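# Cover the yellow-plate module with its matching cover

## Task

Three covers rest in holders. Find the one roughly 20 mm wider than the module sitting on the yellow base plate, and set it down on that plate so it sits over the module. Removing either of the other two covers from its holder means failure. The covers have thin walls that flex even when gripped gently, and any dent beyond the faintest one means failure. The cover must stay in place by itself; a result that holds only while the robot supports it does not count.

## Robot and tools

ROBOT. There is one six-joint arm (xArm-style UF850) with a Robotiq 2F-85 two-finger gripper. The only camera is cam_wrist, a 616x616 fisheye mounted on the wrist. Its intrinsics are K fx 189.734, fy 190.493, cx 307.369, cy 302.531. Its pose follows the reported joint angles and may be off by a few millimetres and about half a degree.

FRAMES. The scene frame has its origin on the table top straight under the arm base. +z points up, and +y is to the left when facing along +x. The base itself may sit slightly tilted. end_effector_position (metres) and end_effector_quat_wxyz give the gripper frame, which is also the pinch point: the spot midway between the pads once they are shut. In the gripper frame, +z runs out along the fingers and the pads close along y. With the fingers shut, the fingertips stick out about 19 mm past the pinch point; fully open, about 6 mm. Closing also pushes the tips roughly 13 mm farther from the wrist, so leave that clearance above any surface. A flat block about 9 cm long projects toward gripper +x and turns with the hand. At long reach the printed position can be slightly wrong.

JOINT ORDER. Every row and every per-joint list uses this order: shoulder (joint2), elbow (joint3), waist (joint1), forearm roll (joint4), wrist pitch (joint5), wrist roll (joint6). Ranges in rad: shoulder -2.304..2.304, elbow -4.224..0.061, waist -6.283..6.283, forearm roll -6.283..6.283, wrist pitch -2.164..2.164, wrist roll -6.283..6.283. A joint's real end can be up to 0.010 rad either side of these values.

ROW FORMAT. A row is 9 numbers, each in [-1, 1].
- The first six are joint displacements, scaled so 1.0 = 2.036 rad. They are offsets, not absolute angles.
- Number 7 is gripper position: +1 is fully open (85 mm), about -0.8 is where the pads touch, and -1 closes until something blocks the fingers.
- Number 8 is force_limit: per-pad force of about 20 N at -1, 128 N at 0 and 235 N at +1, measured on a 40 mm object.
- Number 9 is speed: pad-gap speed of about 20 mm/s at -1, 85 at 0 and 150 at +1. Faster closing adds a few newtons of grip.

execute_actions(actions). This is a list of actions. Each action is a list of 0 to 15 rows, and each row lasts one 1/30 s step. If an action has fewer than 15 rows, its last row repeats to fill the 15 steps. The joint offsets in every row of an action are measured from the angles at the start of that action, not from the row before. For the first action of a call, that means the last angles reported. An empty list simply returns state and images. If any action is malformed, or the first action would push a joint more than 0.010 rad beyond its range, the whole call is refused. A joint driven into its end stops there, and the result reports "joint sent to its limit".

move(target, speed, blocking). target is one 9-number row. Its offsets count from the Joint positions in the most recent result that listed them. All joints move proportionally, so the hand travels along a curve. The path takes 0.5 to 10 s and stops at 10 s even if unfinished. speed is the top rate in rad/s of the joint with the farthest to go: 0.01 to 2, default 0.5. The move does not avoid obstacles. blocking=false returns after 0.5 s while the arm keeps going; until a result shows the move has ended, use wait or stop before sending new rows or moves. The result adds a move: line. It gives the ending (done, off_target, moving, held, fault), whether any limits were held, and the joint farthest from its target.

Other tools:
- wait(seconds), 0 to 10: lets time pass while the last command is held.
- stop(): brakes a running move; the fingers keep moving.
- zoom_image(camera "cam_wrist", region [x0,y0,x1,y1]): pixel box at most 504x504, with (0,0) at the top left.
- read_manual(section "licences"): returns licence text only.
- finished_scene(scene): pass the current scene number. This cannot be undone, so call it only once the cover rests by itself.

MOTION LIMITS. Joint targets move at most 3.14 rad/s. Each step's target stays within 0.623 rad of the measured angle. If the targets would shift the hand more than 70 mm in one step, they are scaled back. "Joint targets" shows where the joints are being driven. "joint command not followed" means a clearance check altered the targets. HELD in step readings marks a row that was partly held back.

GRIPPING. Close with position -1, then look for object_status 2 (stopped while closing). The other codes are: 0 moving, 1 stopped while opening, 3 at the requested position or pads fully together. position_measured is in counts: 3 is open, 78 is about 60 mm, 130 about 40 mm, 180 about 20 mm, 230 pads touching. Stopped fingers ignore a new force_limit or speed until position changes by at least 0.01; to grip more softly, open first. If the object slips, the fingers re-close by themselves, except after a grip at force_limit -1.

PROTECTING THE COVERS. These covers dent easily. Grip with force_limit near -1 and a slow speed, and never squeeze hard. Lift the chosen cover straight up so the neighbouring covers are not dragged out of their holders. Lower it gently over the module; the cover must not land hard. Open the fingers, retreat, and check in the image that the cover stays seated. Loose objects may get a brief shove now and then. Nothing may leave the table.

FAULTS. Load limits in N m are: waist 55.2, shoulder 55.2, elbow 46, forearm roll 24.8, wrist pitch 17.4, wrist roll 17.4, and a held object's weight counts. If contact reaches one of these, the arm backs off, holds for 10 s and drops the rest of the call. Holding a load heats the motors: MOTOR HOT appears from 65 °C, and an OVER-TEMPERATURE FAULT brakes the arm at 80 °C. Smooth, fast, low-effort motion is preferred.

Each tool is called after "Request:" as name([rows], argument=value, ...), one row to a line, values as JSON.

## Session

I'll start by looking at the current state.

Request:
execute_actions(actions=[])

Scene clock: 0.00 s.
end_effector_position=(+0.0099, -0.3919, +0.4003) position_measured=3 object_status=3 end_effector_quat_wxyz=(-0.268, +0.521, +0.723, +0.366) end_effector_velocity=(-0.000, -0.000, +0.000) end_effector_angular_velocity=(-0.000, +0.001, -0.001)
Joint names: [shoulder, elbow, waist, forearm roll, wrist pitch, wrist roll]
Joint positions: [ 0.786 -0.532 -1.413 -0.007 -1.457 -0.159]
Joint velocities: [ 0.001 -0.    -0.001  0.    -0.001  0.   ]
Joint torques (N m, as the arm reports them, + toward a larger angle): no reading
Joint targets: [0.786 -0.532 -1.413 -0.007 -1.457 -0.159]

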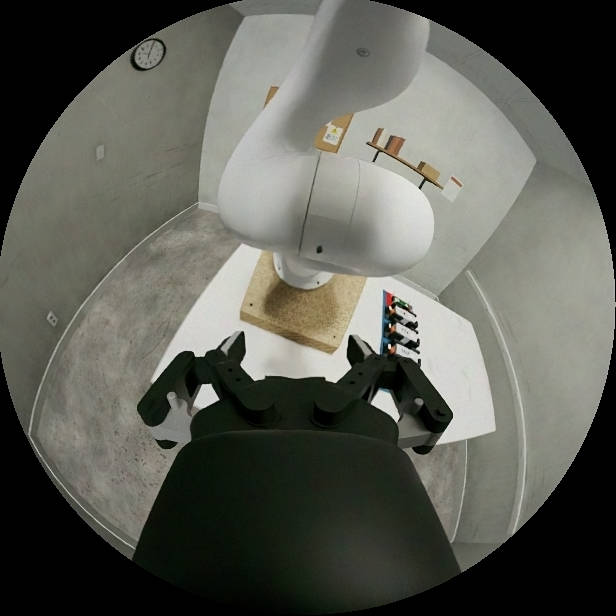

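Request:
zoom_image(camera="cam_wrist", region=[340, 260, 500, 420])

Region (340, 260, 500, 420) of cam_wrist's 616x616 image, scaled by 3.150, with more detail than that image has.

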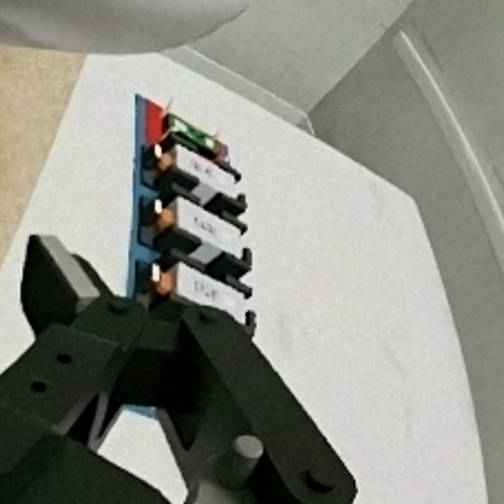

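Request:
move(target=[-0.702, -0.1068, 1.0, -0.3854, 0.2852, -0.745, 1, -1, 0], speed=1.0)

Scene clock: 96.00 s.
end_effector_position=(+0.3294, -0.0255, +0.3160) position_measured=3 object_status=3 end_effector_quat_wxyz=(-0.001, +0.999, -0.039, -0.023) end_effector_velocity=(-0.001, +0.002, -0.000) end_effector_angular_velocity=(+0.001, -0.001, +0.004)
Joint names: [shoulder, elbow, waist, forearm roll, wrist pitch, wrist roll]
Joint positions: [-0.643 -0.75   0.622 -0.792 -0.877 -1.676]
Joint velocities: [-0.003  0.     0.003 -0.001  0.003  0.001]
Joint torques (N m, as the arm reports them, + toward a larger angle): [ 25.32 -10.32  19.01  -1.6   -0.06   0.08]
Joint targets: [-0.643 -0.750 0.623 -0.792 -0.877 -1.676]
move: done; limits=none; farthest joint: the waist, 0.000 radians from its target (2.035 radians at the start)
camera_calibration (this result's frames):
cam_wrist: T_world_to_cam=[[-0.033727, -0.998893, 0.032785, -0.035024], [-0.960034, 0.0414996, 0.276791, 0.258877], [-0.277845, -0.0221393, -0.960371, 0.542061], [0, 0, 0, 1]] pos_world=[0.397959, -0.0337277, 0.450073]

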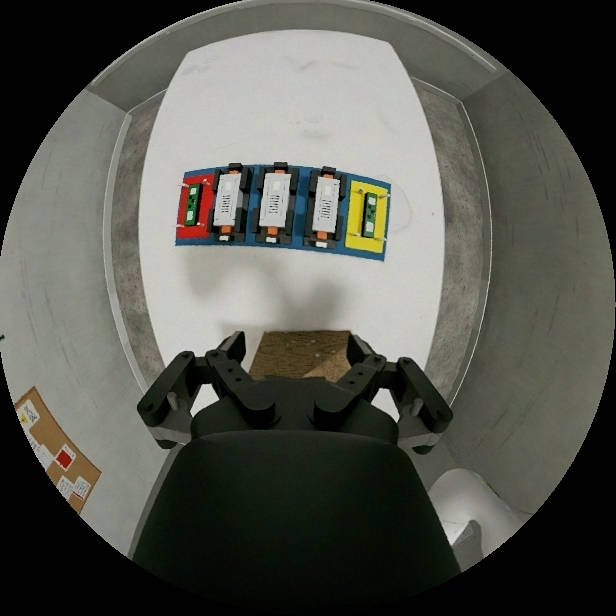

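Request:
zoom_image(camera="cam_wrist", region=[165, 150, 405, 270])

Request:
zoom_image(camera="cam_wrist", region=[290, 150, 410, 270])

Region (165, 150, 405, 270) of cam_wrist's 616x616 image, scaled by 2.100, with more detail than that image has.

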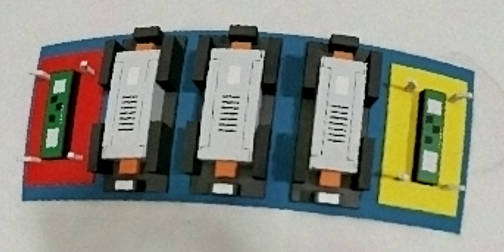

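Region (290, 150, 410, 270) of cam_wrist's 616x616 image, scaled by 4.200, with more detail than that image has.

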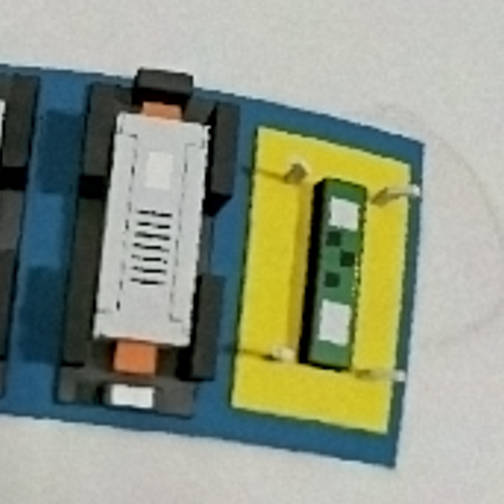

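Request:
move(target=[-0.04156, 0.04076, -0.22178, -0.31506, 0.0405, 0.14922, 1, -1, 0], speed=0.8)

Scene clock: 186.27 s.
end_effector_position=(+0.3720, -0.1200, +0.1503) position_measured=3 object_status=3 end_effector_quat_wxyz=(-0.001, +0.997, -0.075, -0.001) end_effector_velocity=(-0.000, -0.001, -0.001) end_effector_angular_velocity=(-0.000, +0.001, +0.000)
Joint names: [shoulder, elbow, waist, forearm roll, wrist pitch, wrist roll]
Joint positions: [-0.727 -0.667  0.171 -1.433 -0.794 -1.372]
Joint velocities: [-0.001  0.001 -0.003 -0.003 -0.     0.001]
Joint torques (N m, as the arm reports them, + toward a larger angle): [29.15 -3.98 22.75 -1.65  0.03  0.14]
Joint targets: [-0.727 -0.667 0.171 -1.433 -0.794 -1.372]
move: done; limits=none; farthest joint: the waist, 0.001 radians from its target (0.452 radians at the start)
camera_calibration (this result's frames):
cam_wrist: T_world_to_cam=[[-0.107315, -0.993647, 0.0339038, -0.0947475], [-0.965689, 0.112286, 0.234171, 0.366639], [-0.23649, -0.00761044, -0.971604, 0.380671], [0, 0, 0, 1]] pos_world=[0.433917, -0.132417, 0.287217]

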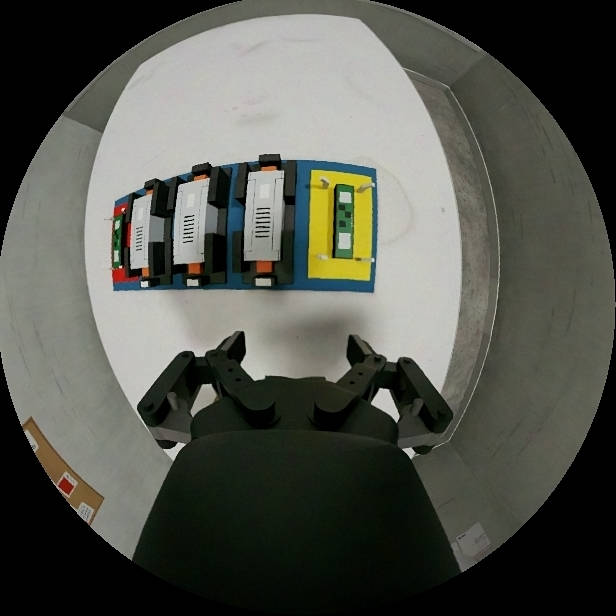

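The IK model is accurate. Let me zoom in.

Request:
zoom_image(camera="cam_wrist", region=[225, 145, 385, 305])

Request:
zoom_image(camera="cam_wrist", region=[300, 165, 384, 249])

Request:
zoom_image(camera="cam_wrist", region=[300, 215, 384, 299])

Request:
zoom_image(camera="cam_wrist", region=[225, 215, 309, 299])

Region (225, 145, 385, 305) of cam_wrist's 616x616 image, scaled by 3.150, with more detail than that image has.

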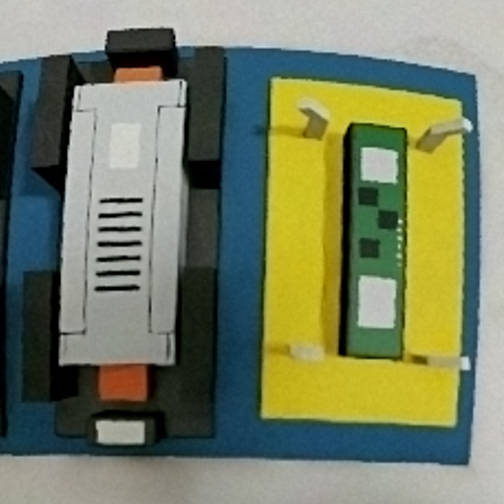

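Region (300, 165, 384, 249) of cam_wrist's 616x616 image, scaled by 6.000, with more detail than that image has.

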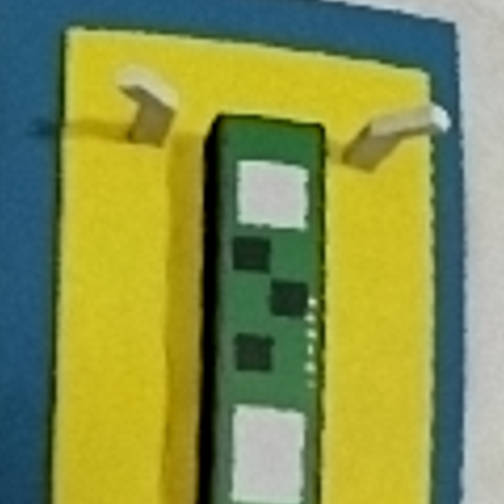

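Region (300, 215, 384, 299) of cam_wrist's 616x616 image, scaled by 6.000, with more detail than that image has.

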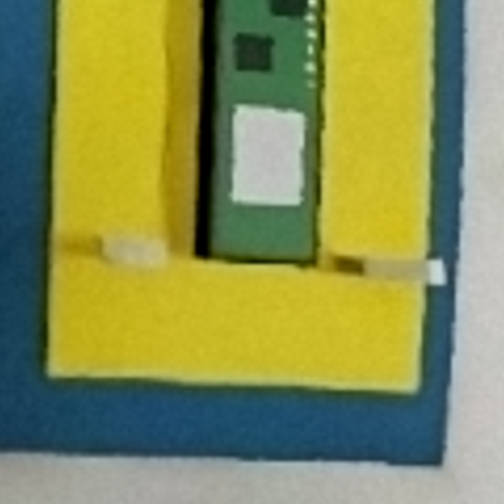

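Region (225, 215, 309, 299) of cam_wrist's 616x616 image, scaled by 6.000, with more detail than that image has.

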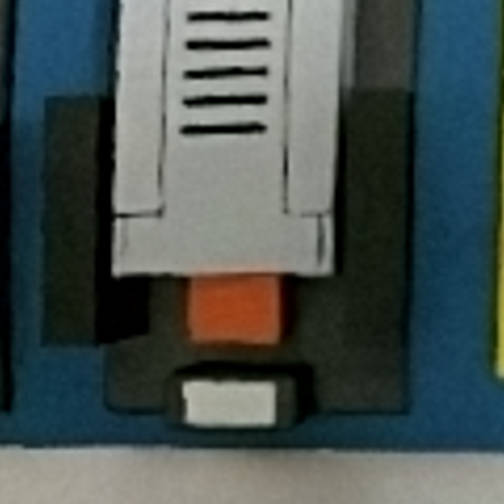

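Request:
zoom_image(camera="cam_wrist", region=[105, 160, 245, 300])

Request:
zoom_image(camera="cam_wrist", region=[225, 148, 309, 232])

Region (105, 160, 245, 300) of cam_wrist's 616x616 image, scaled by 3.600, with more detail than that image has.

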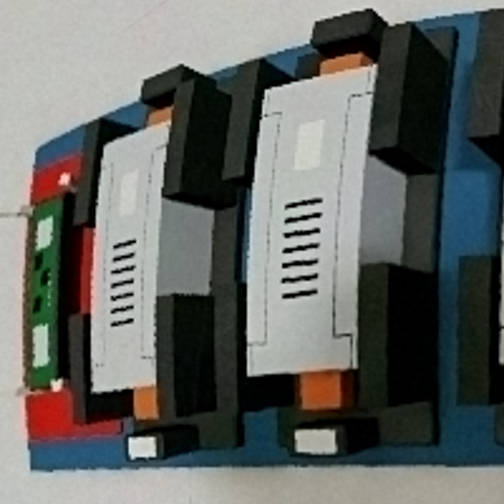

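Region (225, 148, 309, 232) of cam_wrist's 616x616 image, scaled by 6.000, with more detail than that image has.

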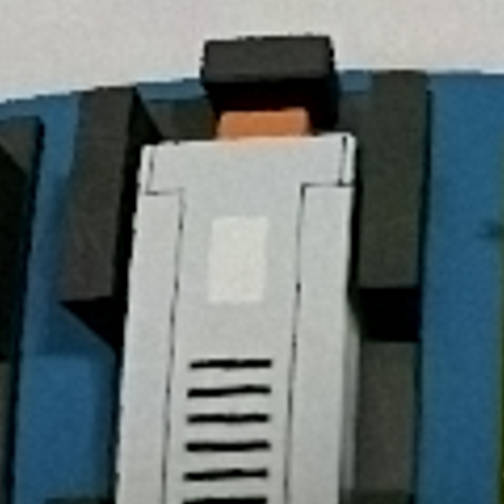

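Request:
move(target=[-0.111, -0.18109, -0.02338, 0.04306, -0.01276, -0.10026, 0.4, -1, 0], speed=0.6)

Scene clock: 307.43 s.
end_effector_position=(+0.4937, -0.0932, +0.1199) position_measured=78 object_status=3 end_effector_quat_wxyz=(-0.001, +0.998, -0.070, -0.001) end_effector_velocity=(+0.001, +0.000, -0.000) end_effector_angular_velocity=(+0.001, -0.001, -0.001)
Joint names: [shoulder, elbow, waist, forearm roll, wrist pitch, wrist roll]
Joint positions: [-0.953 -1.035  0.124 -1.345 -0.82  -1.576]
Joint velocities: [-0.001 -0.003 -0.001  0.     0.001 -0.001]
Joint torques (N m, as the arm reports them, + toward a larger angle): [37.15 -4.94 30.38 -1.58  0.05  0.14]
Joint targets: [-0.953 -1.035 0.124 -1.345 -0.820 -1.576]
move: done; limits=none; farthest joint: the elbow, 0.001 radians from its target (0.369 radians at the start)
camera_calibration (this result's frames):
cam_wrist: T_world_to_cam=[[-0.0980853, -0.994578, 0.0345501, -0.0587276], [-0.96657, 0.103473, 0.234598, 0.487806], [-0.236901, -0.0103845, -0.971478, 0.380042], [0, 0, 0, 1]] pos_world=[0.55577, -0.104937, 0.256793]

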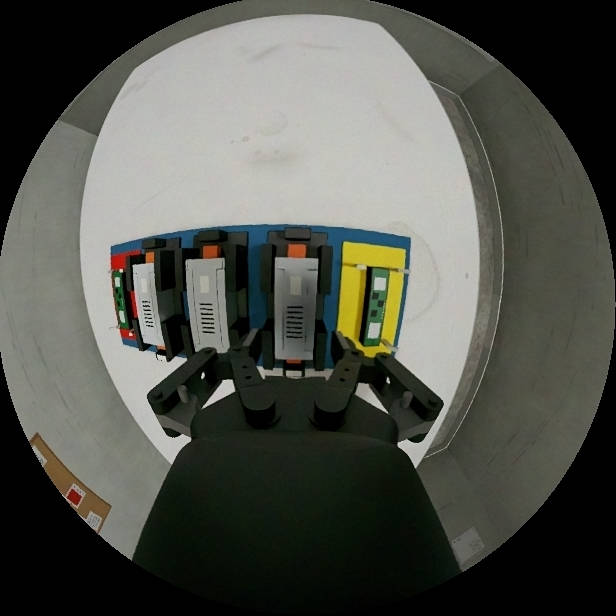

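Request:
zoom_image(camera="cam_wrist", region=[225, 220, 385, 380])

Region (225, 220, 385, 380) of cam_wrist's 616x616 image, scaled by 3.150, with more detail than that image has.

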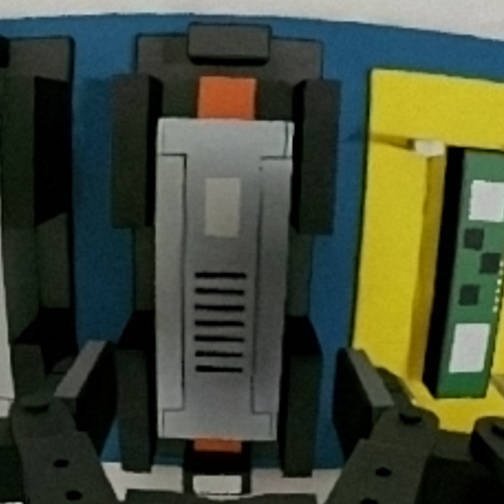

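Request:
move(target=[-0.03491, -0.01543, -0.02888, -0.0468, 0.00528, 0.02633, 0.4, -1, 0], speed=0.2)

Request:
zoom_image(camera="cam_wrist", region=[225, 220, 385, 380])

Scene clock: 346.63 s.
end_effector_position=(+0.4962, -0.0919, +0.0780) position_measured=78 object_status=3 end_effector_quat_wxyz=(-0.001, +0.998, -0.070, -0.001) end_effector_velocity=(-0.000, +0.000, -0.001) end_effector_angular_velocity=(+0.001, +0.001, -0.001)
Joint names: [shoulder, elbow, waist, forearm roll, wrist pitch, wrist roll]
Joint positions: [-1.024 -1.066  0.065 -1.44  -0.81  -1.522]
Joint velocities: [-0.001 -0.    -0.002 -0.002  0.001  0.002]
Joint torques (N m, as the arm reports them, + toward a larger angle): [38.92 -3.85 31.4  -1.65 -0.16  0.13]
Joint targets: [-1.024 -1.066 0.065 -1.440 -0.810 -1.522]
move: done; limits=none; farthest joint: the waist, 0.000 radians from its target (0.059 radians at the start)
camera_calibration (this result's frames):
cam_wrist: T_world_to_cam=[[-0.098775, -0.994515, 0.0344091, -0.0553744], [-0.966617, 0.104105, 0.234123, 0.499981], [-0.236421, -0.0101349, -0.971598, 0.33971], [0, 0, 0, 1]] pos_world=[0.558135, -0.103678, 0.21491]

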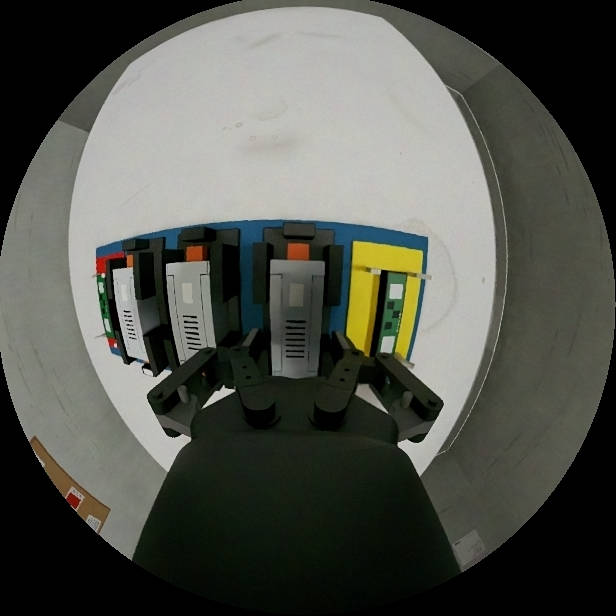

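Region (225, 220, 385, 380) of cam_wrist's 616x616 image, scaled by 3.150, with more detail than that image has.

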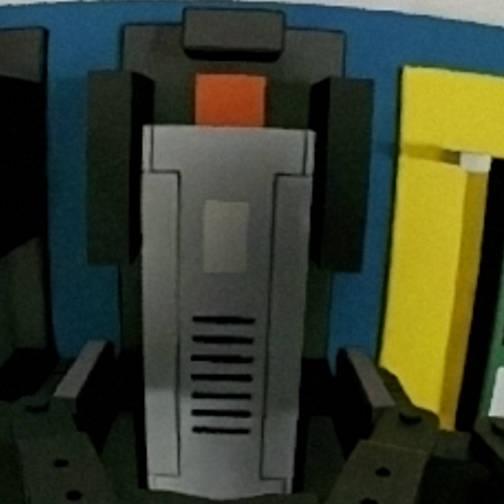

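Request:
move(target=[-0.0183, -0.0084, -0.01498, -0.02444, 0.0022, 0.01383, 0.4, -1, 0], speed=0.1)

Request:
zoom_image(camera="cam_wrist", region=[235, 270, 355, 390])

Scene clock: 361.90 s.
end_effector_position=(+0.4963, -0.0907, +0.0561) position_measured=78 object_status=3 end_effector_quat_wxyz=(-0.001, +0.998, -0.071, -0.000) end_effector_velocity=(+0.000, -0.000, -0.000) end_effector_angular_velocity=(-0.001, -0.000, +0.003)
Joint names: [shoulder, elbow, waist, forearm roll, wrist pitch, wrist roll]
Joint positions: [-1.061 -1.084  0.035 -1.49  -0.805 -1.494]
Joint velocities: [-0.001 -0.    -0.    -0.001 -0.001 -0.002]
Joint torques (N m, as the arm reports them, + toward a larger angle): [38.17 -3.45 32.13 -1.59  0.02  0.07]
Joint targets: [-1.061 -1.084 0.035 -1.490 -0.805 -1.494]
move: done; limits=none; farthest joint: the shoulder, 0.001 radians from its target (0.037 radians at the start)
camera_calibration (this result's frames):
cam_wrist: T_world_to_cam=[[-0.0992617, -0.994513, 0.0330394, -0.0531027], [-0.966651, 0.104252, 0.233917, 0.505137], [-0.236078, -0.00871851, -0.971695, 0.318439], [0, 0, 0, 1]] pos_world=[0.558197, -0.102697, 0.19302]

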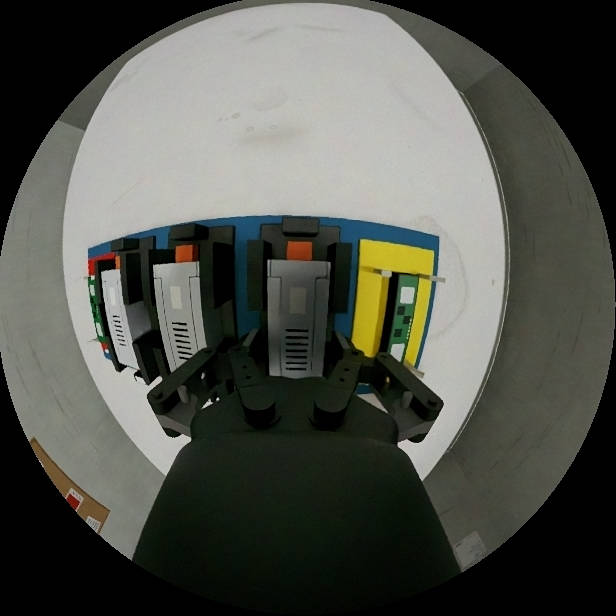

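Region (235, 270, 355, 390) of cam_wrist's 616x616 image, scaled by 4.200, with more detail than that image has.

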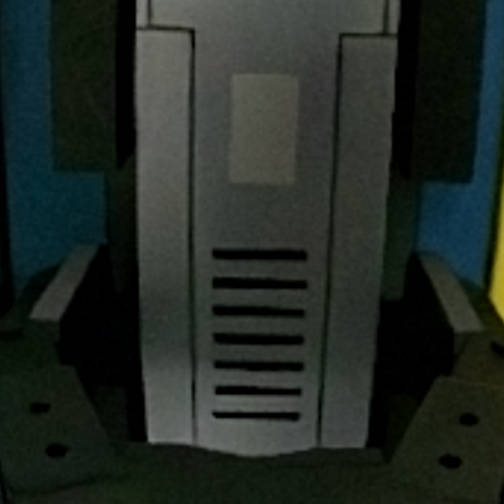

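Request:
execute_actions([
  [[0,0,0,0,0,0,-1,-1,-1]],
  [[0,0,0,0,0,0,-1,-1,-1]],
  [[0,0,0,0,0,0,-1,-1,-1]],
])

Request:
zoom_image(camera="cam_wrist", region=[235, 270, 355, 390])

Scene clock: 368.53 s.
end_effector_position=(+0.4964, -0.0909, +0.0562) position_measured=119 object_status=2 end_effector_quat_wxyz=(-0.001, +0.998, -0.071, -0.000) end_effector_velocity=(-0.000, +0.000, -0.000) end_effector_angular_velocity=(+0.001, +0.001, +0.001)
Joint names: [shoulder, elbow, waist, forearm roll, wrist pitch, wrist roll]
Joint positions: [-1.061 -1.084  0.035 -1.49  -0.806 -1.494]
Joint velocities: [-0.001 -0.    -0.001 -0.     0.001 -0.   ]
Joint torques (N m, as the arm reports them, + toward a larger angle): [34.44 -3.52 30.36 -1.45  0.65  0.24]
Joint targets: [-1.061 -1.084 0.035 -1.490 -0.806 -1.494]
Step readings (joint positions; steps 1 to 15: 1st action; 16 to 30: 2nd action; 31 to 45: 3rd action):
0: [-1.061 -1.084 0.035 -1.490 -0.805 -1.494]
1: [-1.061 -1.084 0.035 -1.490 -0.805 -1.494]
2: [-1.061 -1.084 0.035 -1.490 -0.805 -1.494]
4: [-1.061 -1.084 0.035 -1.490 -0.805 -1.494]
8: [-1.061 -1.084 0.035 -1.490 -0.805 -1.494]
15: [-1.061 -1.084 0.035 -1.490 -0.805 -1.494]
16: [-1.061 -1.084 0.035 -1.490 -0.805 -1.494]
17: [-1.061 -1.084 0.035 -1.490 -0.805 -1.494]
19: [-1.061 -1.084 0.035 -1.490 -0.805 -1.494]
23: [-1.061 -1.084 0.035 -1.490 -0.806 -1.494]
30: [-1.061 -1.084 0.035 -1.490 -0.806 -1.494]
31: [-1.061 -1.084 0.035 -1.490 -0.806 -1.494]
32: [-1.060 -1.084 0.035 -1.490 -0.806 -1.494]
34: [-1.060 -1.084 0.035 -1.490 -0.806 -1.494]
38: [-1.060 -1.084 0.035 -1.490 -0.806 -1.494]
45: Joint positions above
camera_calibration (this result's frames):
cam_wrist: T_world_to_cam=[[-0.0993298, -0.994487, 0.0336107, -0.0532724], [-0.9667, 0.10445, 0.233625, 0.505297], [-0.235848, -0.00928553, -0.971746, 0.318463], [0, 0, 0, 1]] pos_world=[0.558288, -0.1028, 0.193205]

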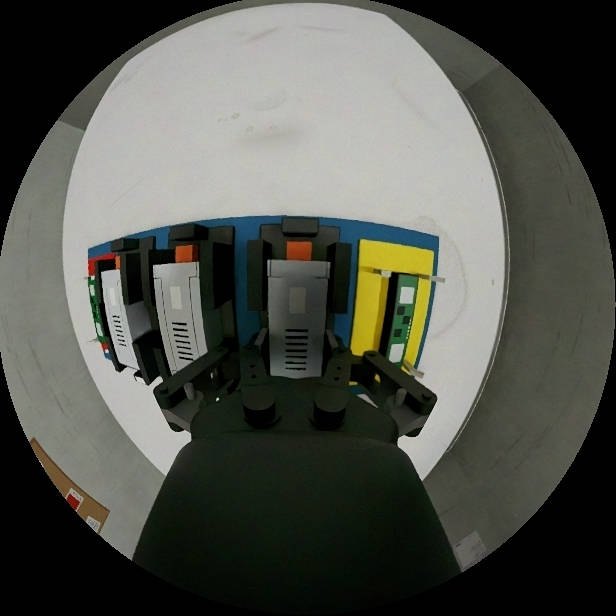

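Region (235, 270, 355, 390) of cam_wrist's 616x616 image, scaled by 4.200, with more detail than that image has.

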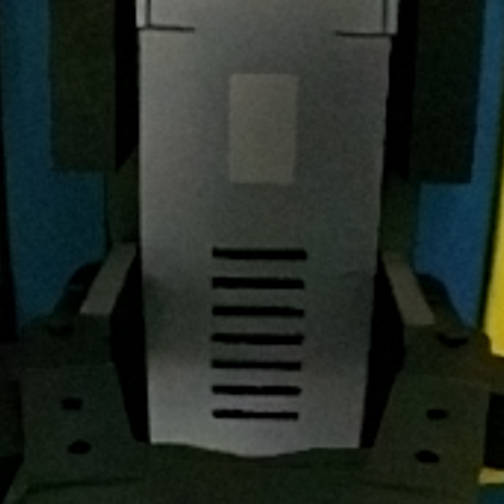

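Request:
move(target=[0.00794, 0.0036, 0.00704, 0.01124, -0.0007, -0.0061, -1, -1, -1], speed=0.03)

Request:
zoom_image(camera="cam_wrist", region=[225, 210, 385, 370])

Scene clock: 408.97 s.
end_effector_position=(+0.4965, -0.0909, +0.0662) position_measured=119 object_status=2 end_effector_quat_wxyz=(-0.001, +0.998, -0.071, -0.000) end_effector_velocity=(-0.000, -0.001, -0.000) end_effector_angular_velocity=(-0.002, +0.001, +0.001)
Joint names: [shoulder, elbow, waist, forearm roll, wrist pitch, wrist roll]
Joint positions: [-1.044 -1.076  0.049 -1.467 -0.807 -1.507]
Joint velocities: [ 0.     0.    -0.001  0.001 -0.002 -0.002]
Joint torques (N m, as the arm reports them, + toward a larger angle): [42.06 -4.49 35.96 -1.49  0.09  0.25]
Joint targets: [-1.044 -1.076 0.049 -1.467 -0.807 -1.507]
move: done; limits=none; farthest joint: the waist, 0.000 radians from its target (0.014 radians at the start)
camera_calibration (this result's frames):
cam_wrist: T_world_to_cam=[[-0.0991638, -0.9945, 0.0336981, -0.053707], [-0.966696, 0.10431, 0.233704, 0.503069], [-0.235934, -0.00940082, -0.971724, 0.328175], [0, 0, 0, 1]] pos_world=[0.558417, -0.102802, 0.203136]

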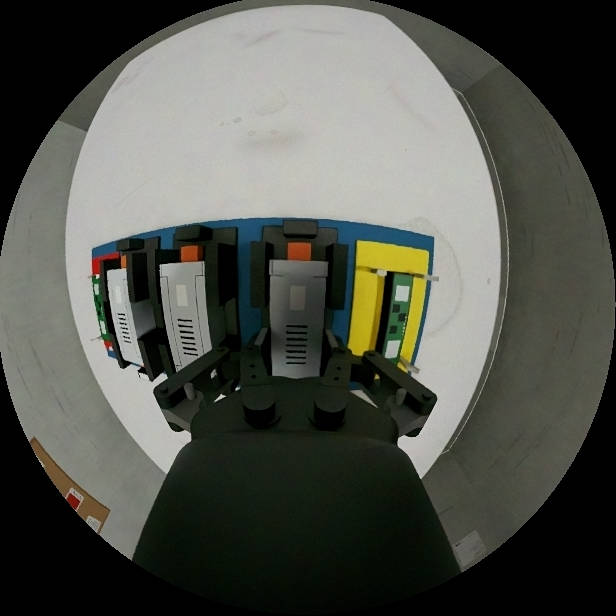

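Region (225, 210, 385, 370) of cam_wrist's 616x616 image, scaled by 3.150, with more detail than that image has.

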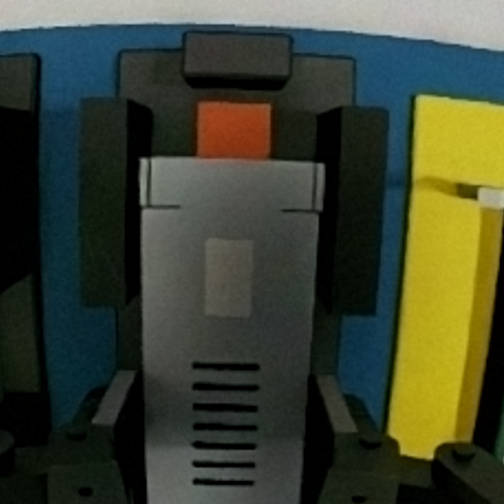

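Request:
execute_actions([
  [[0,0,0,0,0,0,0.4,-1,0]],
])

Request:
zoom_image(camera="cam_wrist", region=[225, 210, 385, 370])

Request:
zoom_image(camera="cam_wrist", region=[140, 215, 260, 335])

Scene clock: 432.37 s.
end_effector_position=(+0.4966, -0.0909, +0.0662) position_measured=78 object_status=0 end_effector_quat_wxyz=(-0.001, +0.998, -0.071, -0.000) end_effector_velocity=(-0.001, -0.000, -0.001) end_effector_angular_velocity=(+0.000, +0.002, -0.000)
Joint names: [shoulder, elbow, waist, forearm roll, wrist pitch, wrist roll]
Joint positions: [-1.044 -1.076  0.049 -1.467 -0.807 -1.507]
Joint velocities: [-0.     0.001 -0.001  0.     0.    -0.   ]
Joint torques (N m, as the arm reports them, + toward a larger angle): [38.46 -3.36 31.4  -1.48 -0.02  0.24]
Joint targets: [-1.044 -1.076 0.049 -1.467 -0.807 -1.507]
Step readings (joint positions):
0: [-1.044 -1.076 0.049 -1.467 -0.807 -1.507]
1: [-1.044 -1.076 0.049 -1.467 -0.807 -1.507]
2: [-1.044 -1.076 0.050 -1.467 -0.807 -1.507]
4: [-1.044 -1.077 0.050 -1.467 -0.807 -1.507]
8: [-1.044 -1.077 0.050 -1.467 -0.807 -1.507]
15: Joint positions above
camera_calibration (this result's frames):
cam_wrist: T_world_to_cam=[[-0.0992025, -0.994497, 0.0336752, -0.0536822], [-0.96672, 0.104341, 0.233594, 0.503139], [-0.235822, -0.00938138, -0.971751, 0.328182], [0, 0, 0, 1]] pos_world=[0.558462, -0.102806, 0.203189]

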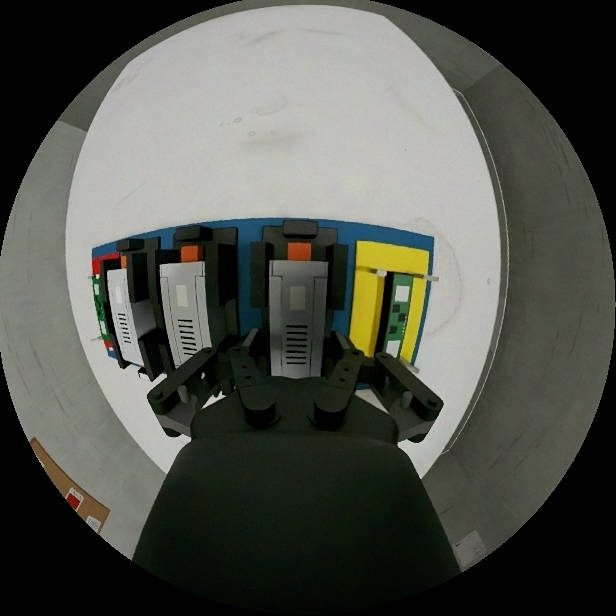

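Region (225, 210, 385, 370) of cam_wrist's 616x616 image, scaled by 3.150, with more detail than that image has.

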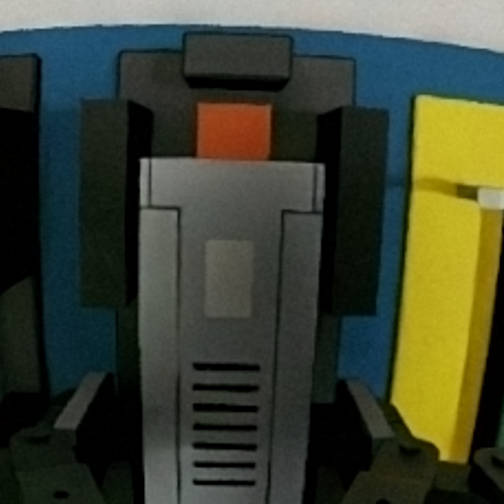

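Region (140, 215, 260, 335) of cam_wrist's 616x616 image, scaled by 4.200, with more detail than that image has.

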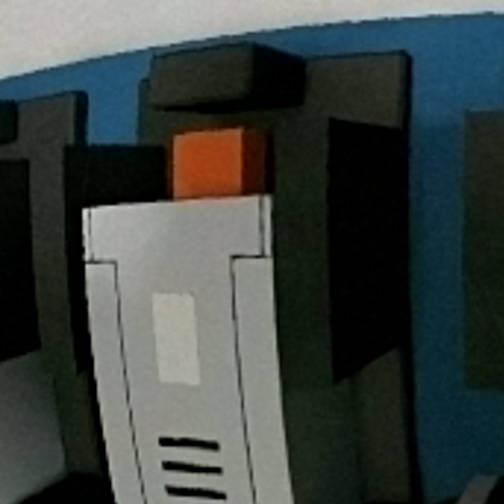

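Request:
move(target=[-0.01112, -0.0054, -0.00986, -0.01574, 0.0009, 0.00854, 0.2, -1, -1], speed=0.08)

Request:
execute_actions([
  [[0,0,0,0,0,0,-1,-0.9,-1]],
  [[0,0,0,0,0,0,-1,-0.9,-1]],
])

Scene clock: 479.93 s.
end_effector_position=(+0.4968, -0.0909, +0.0524) position_measured=104 object_status=0 end_effector_quat_wxyz=(-0.001, +0.997, -0.071, +0.000) end_effector_velocity=(-0.000, +0.001, -0.001) end_effector_angular_velocity=(+0.001, +0.001, +0.001)
Joint names: [shoulder, elbow, waist, forearm roll, wrist pitch, wrist roll]
Joint positions: [-1.067 -1.087  0.03  -1.499 -0.805 -1.489]
Joint velocities: [-0.002 -0.001 -0.001 -0.001  0.001 -0.   ]
Joint torques (N m, as the arm reports them, + toward a larger angle): [39.94 -3.38 32.53 -1.58 -0.05  0.25]
Joint targets: [-1.067 -1.087 0.029 -1.499 -0.805 -1.489]
move: done; limits=none; farthest joint: the waist, 0.001 radians from its target (0.020 radians at the start)
camera_calibration (this result's frames):
cam_wrist: T_world_to_cam=[[-0.100007, -0.994427, 0.0333607, -0.0527719], [-0.966808, 0.105043, 0.232912, 0.506772], [-0.235118, -0.00896061, -0.971926, 0.314556], [0, 0, 0, 1]] pos_world=[0.558632, -0.102892, 0.189452]

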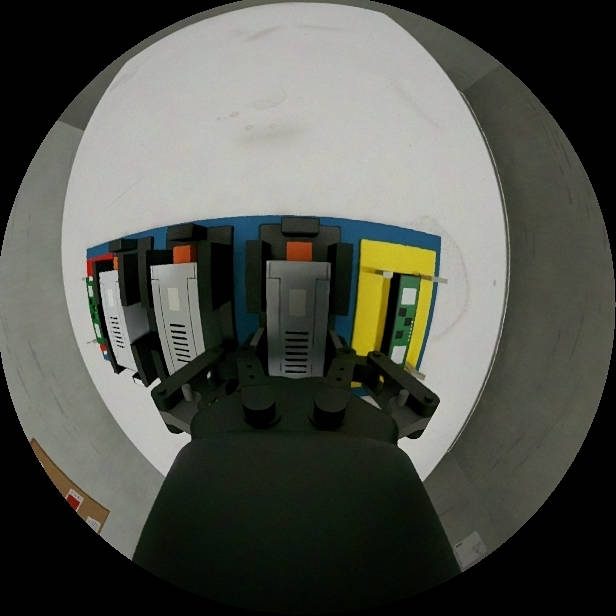

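Scene clock: 480.93 s.
end_effector_position=(+0.4971, -0.0910, +0.0527) position_measured=122 object_status=2 end_effector_quat_wxyz=(-0.001, +0.997, -0.071, +0.000) end_effector_velocity=(+0.000, -0.000, +0.000) end_effector_angular_velocity=(-0.002, -0.000, +0.000)
Joint names: [shoulder, elbow, waist, forearm roll, wrist pitch, wrist roll]
Joint positions: [-1.066 -1.087  0.03  -1.499 -0.806 -1.49 ]
Joint velocities: [ 0.     0.     0.    -0.    -0.002  0.   ]
Joint torques (N m, as the arm reports them, + toward a larger angle): [33.16 -3.98 27.77 -1.94  0.38  0.1 ]
Joint targets: [-1.066 -1.087 0.030 -1.499 -0.806 -1.490]
Step readings (joint positions; steps 1 to 15: 1st action; 16 to 30: 2nd action):
0: [-1.067 -1.087 0.030 -1.499 -0.805 -1.489]
1: [-1.067 -1.087 0.030 -1.499 -0.805 -1.489]
2: [-1.067 -1.087 0.030 -1.499 -0.805 -1.489]
4: [-1.067 -1.087 0.030 -1.499 -0.805 -1.489]
8: [-1.067 -1.087 0.030 -1.499 -0.806 -1.490]
15: [-1.066 -1.087 0.030 -1.499 -0.806 -1.490]
16: [-1.066 -1.087 0.030 -1.499 -0.806 -1.490]
17: [-1.066 -1.087 0.030 -1.499 -0.806 -1.490]
19: [-1.066 -1.087 0.030 -1.499 -0.806 -1.490]
23: [-1.066 -1.087 0.030 -1.499 -0.806 -1.490]
30: Joint positions above
camera_calibration (this result's frames):
cam_wrist: T_world_to_cam=[[-0.100042, -0.994408, 0.0338324, -0.0529], [-0.966912, 0.105183, 0.232416, 0.507009], [-0.234674, -0.00946179, -0.972028, 0.314633], [0, 0, 0, 1]] pos_world=[0.558778, -0.102956, 0.189785]

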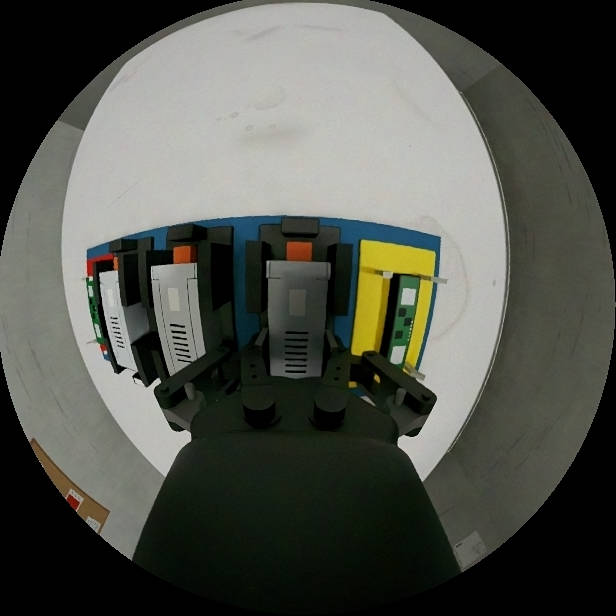

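Request:
move(target=[0.00397, 0.0019, 0.00352, 0.00562, -0.0003, -0.00305, -1, -0.9, -1], speed=0.015)

Request:
zoom_image(camera="cam_wrist", region=[225, 210, 385, 370])

Scene clock: 487.40 s.
end_effector_position=(+0.4969, -0.0910, +0.0576) position_measured=122 object_status=2 end_effector_quat_wxyz=(-0.001, +0.997, -0.071, +0.000) end_effector_velocity=(+0.002, +0.001, +0.002) end_effector_angular_velocity=(+0.000, -0.004, +0.001)
Joint names: [shoulder, elbow, waist, forearm roll, wrist pitch, wrist roll]
Joint positions: [-1.059 -1.083  0.037 -1.487 -0.806 -1.496]
Joint velocities: [ 0.002 -0.001  0.004  0.001  0.    -0.001]
Joint torques (N m, as the arm reports them, + toward a larger angle): [44.74 -5.76 38.52 -1.22  0.12  0.2 ]
Joint targets: [-1.058 -1.083 0.037 -1.487 -0.806 -1.496]
move: done; limits=none; farthest joint: the shoulder, 0.001 radians from its target (0.009 radians at the start)
camera_calibration (this result's frames):
cam_wrist: T_world_to_cam=[[-0.0997048, -0.994438, 0.0339387, -0.0532333], [-0.966837, 0.104885, 0.232863, 0.50562], [-0.235128, -0.00959562, -0.971917, 0.319509], [0, 0, 0, 1]] pos_world=[0.55867, -0.102903, 0.194602]

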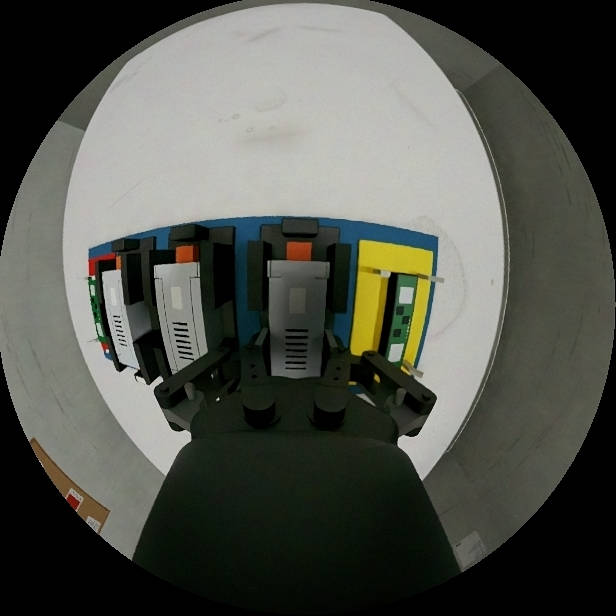

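Region (225, 210, 385, 370) of cam_wrist's 616x616 image, scaled by 3.150, with more detail than that image has.

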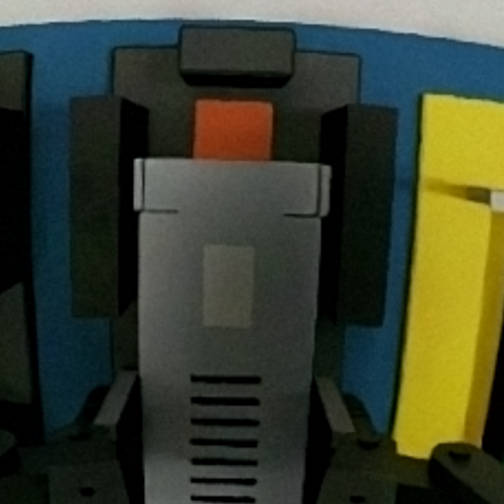

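Request:
execute_actions([
  [[0,0,0,0,0,0,0.4,-1,0]],
])

Request:
zoom_image(camera="cam_wrist", region=[235, 210, 365, 340])

Scene clock: 495.30 s.
end_effector_position=(+0.4970, -0.0910, +0.0577) position_measured=78 object_status=0 end_effector_quat_wxyz=(-0.001, +0.997, -0.071, +0.000) end_effector_velocity=(-0.000, -0.001, +0.000) end_effector_angular_velocity=(+0.000, +0.000, +0.000)
Joint names: [shoulder, elbow, waist, forearm roll, wrist pitch, wrist roll]
Joint positions: [-1.058 -1.083  0.037 -1.487 -0.806 -1.496]
Joint velocities: [ 0.001  0.001 -0.001 -0.     0.    -0.001]
Joint torques (N m, as the arm reports them, + toward a larger angle): [37.91 -3.29 30.74 -0.75 -0.06  0.11]
Joint targets: [-1.059 -1.083 0.037 -1.487 -0.806 -1.496]
Step readings (joint positions):
0: [-1.058 -1.083 0.037 -1.487 -0.806 -1.496]
1: [-1.058 -1.083 0.037 -1.487 -0.806 -1.496]
2: [-1.058 -1.083 0.037 -1.487 -0.806 -1.496]
4: [-1.058 -1.084 0.038 -1.487 -0.806 -1.496]
8: [-1.058 -1.084 0.038 -1.487 -0.806 -1.496]
15: Joint positions above
camera_calibration (this result's frames):
cam_wrist: T_world_to_cam=[[-0.0998046, -0.99443, 0.0338777, -0.0531712], [-0.966883, 0.104965, 0.232634, 0.505773], [-0.234894, -0.00953787, -0.971974, 0.319518], [0, 0, 0, 1]] pos_world=[0.55877, -0.102916, 0.194705]

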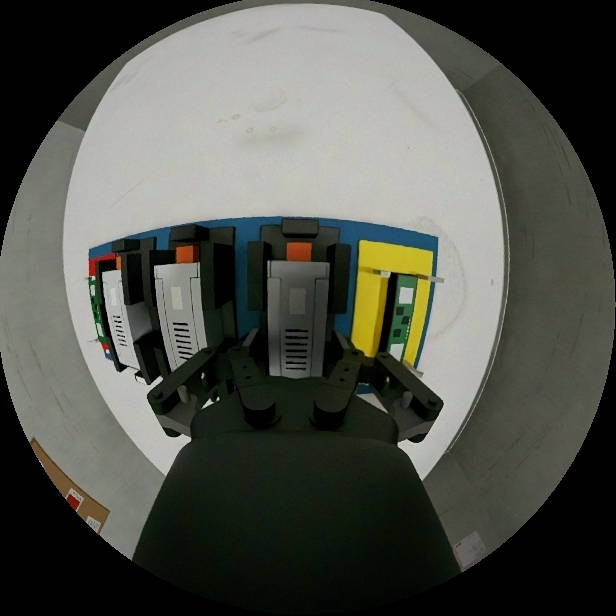

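Region (235, 210, 365, 340) of cam_wrist's 616x616 image, scaled by 3.877, with more detail than that image has.

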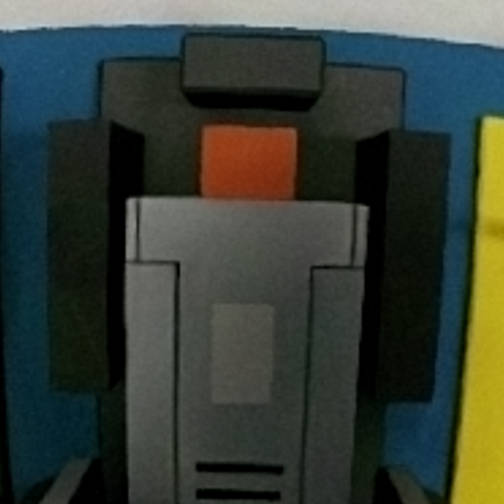

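Request:
move(target=[0.02684, 0.0117, 0.02378, 0.038, -0.00274, -0.02062, 0.4, -1, 0], speed=0.2)

Request:
move(target=[0.0304, 0.2198, 0.0497, -0.1354, 0.0116, 0.2636, 0.4, -1, 0], speed=0.7)

Scene clock: 515.57 s.
end_effector_position=(+0.4969, -0.0910, +0.0913) position_measured=78 object_status=3 end_effector_quat_wxyz=(-0.001, +0.997, -0.071, +0.000) end_effector_velocity=(+0.000, -0.000, +0.001) end_effector_angular_velocity=(-0.002, -0.001, +0.000)
Joint names: [shoulder, elbow, waist, forearm roll, wrist pitch, wrist roll]
Joint positions: [-1.004 -1.06   0.085 -1.41  -0.812 -1.538]
Joint velocities: [ 0.001  0.     0.001  0.001 -0.002 -0.001]
Joint torques (N m, as the arm reports them, + toward a larger angle): [37.07 -4.16 31.6  -1.35 -0.01  0.13]
Joint targets: [-1.004 -1.060 0.086 -1.410 -0.812 -1.538]
move: done; limits=none; farthest joint: the shoulder, 0.001 radians from its target (0.055 radians at the start)
camera_calibration (this result's frames):
cam_wrist: T_world_to_cam=[[-0.0997154, -0.994442, 0.0337963, -0.0543812], [-0.966851, 0.104861, 0.232817, 0.497758], [-0.235067, -0.00946054, -0.971933, 0.352263], [0, 0, 0, 1]] pos_world=[0.558641, -0.102942, 0.228327]

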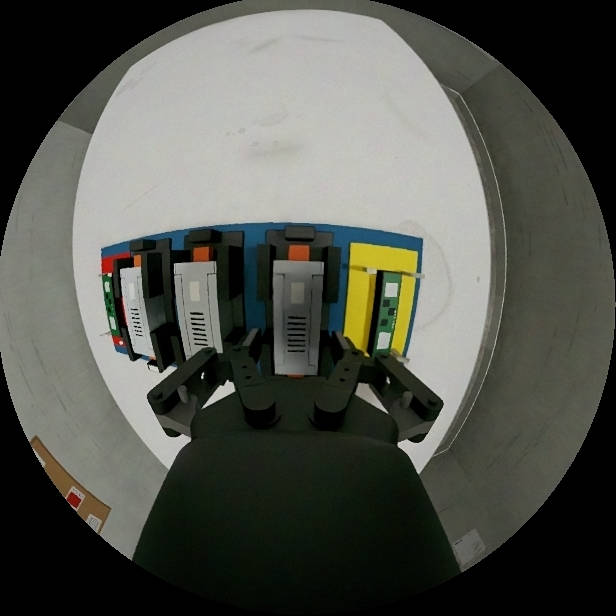

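Scene clock: 516.90 s.
end_effector_position=(+0.3102, -0.0660, +0.0899) position_measured=78 object_status=3 end_effector_quat_wxyz=(-0.001, +0.998, -0.071, -0.001) end_effector_velocity=(-0.002, -0.001, +0.000) end_effector_angular_velocity=(-0.003, -0.000, +0.003)
Joint names: [shoulder, elbow, waist, forearm roll, wrist pitch, wrist roll]
Joint positions: [-0.942 -0.613  0.186 -1.686 -0.788 -1.001]
Joint velocities: [ 0.     0.004  0.001 -0.001 -0.003  0.001]
Joint torques (N m, as the arm reports them, + toward a larger angle): [30.31 -1.8  23.33 -1.14  0.01  0.28]
Joint targets: [-0.942 -0.612 0.186 -1.686 -0.788 -1.001]
move: done; limits=none; farthest joint: the waist, 0.000 radians from its target (0.101 radians at the start)
camera_calibration (this result's frames):
cam_wrist: T_world_to_cam=[[-0.0991562, -0.994487, 0.034114, -0.0482928], [-0.966491, 0.104409, 0.234508, 0.314666], [-0.236777, -0.00971801, -0.971516, 0.307687], [0, 0, 0, 1]] pos_world=[0.372186, -0.0778905, 0.226778]

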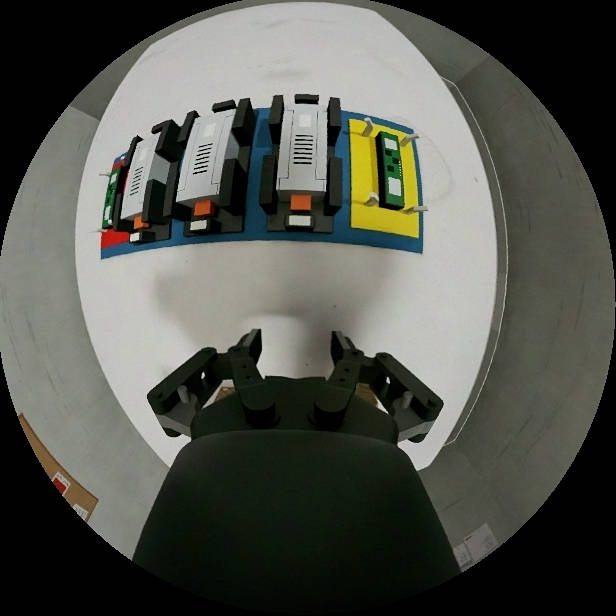

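Request:
zoom_image(camera="cam_wrist", region=[255, 165, 345, 255])

Request:
zoom_image(camera="cam_wrist", region=[160, 165, 250, 255])

Region (255, 165, 345, 255) of cam_wrist's 616x616 image, scaled by 5.600, with more detail than that image has.

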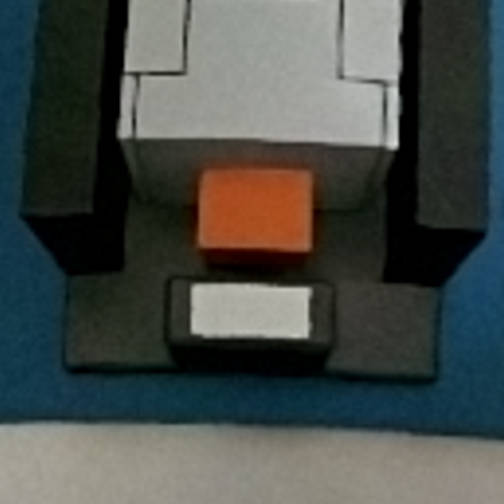

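Region (160, 165, 250, 255) of cam_wrist's 616x616 image, scaled by 5.600, with more detail than that image has.

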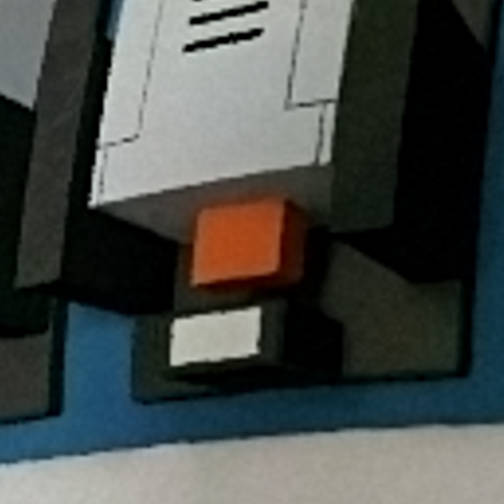

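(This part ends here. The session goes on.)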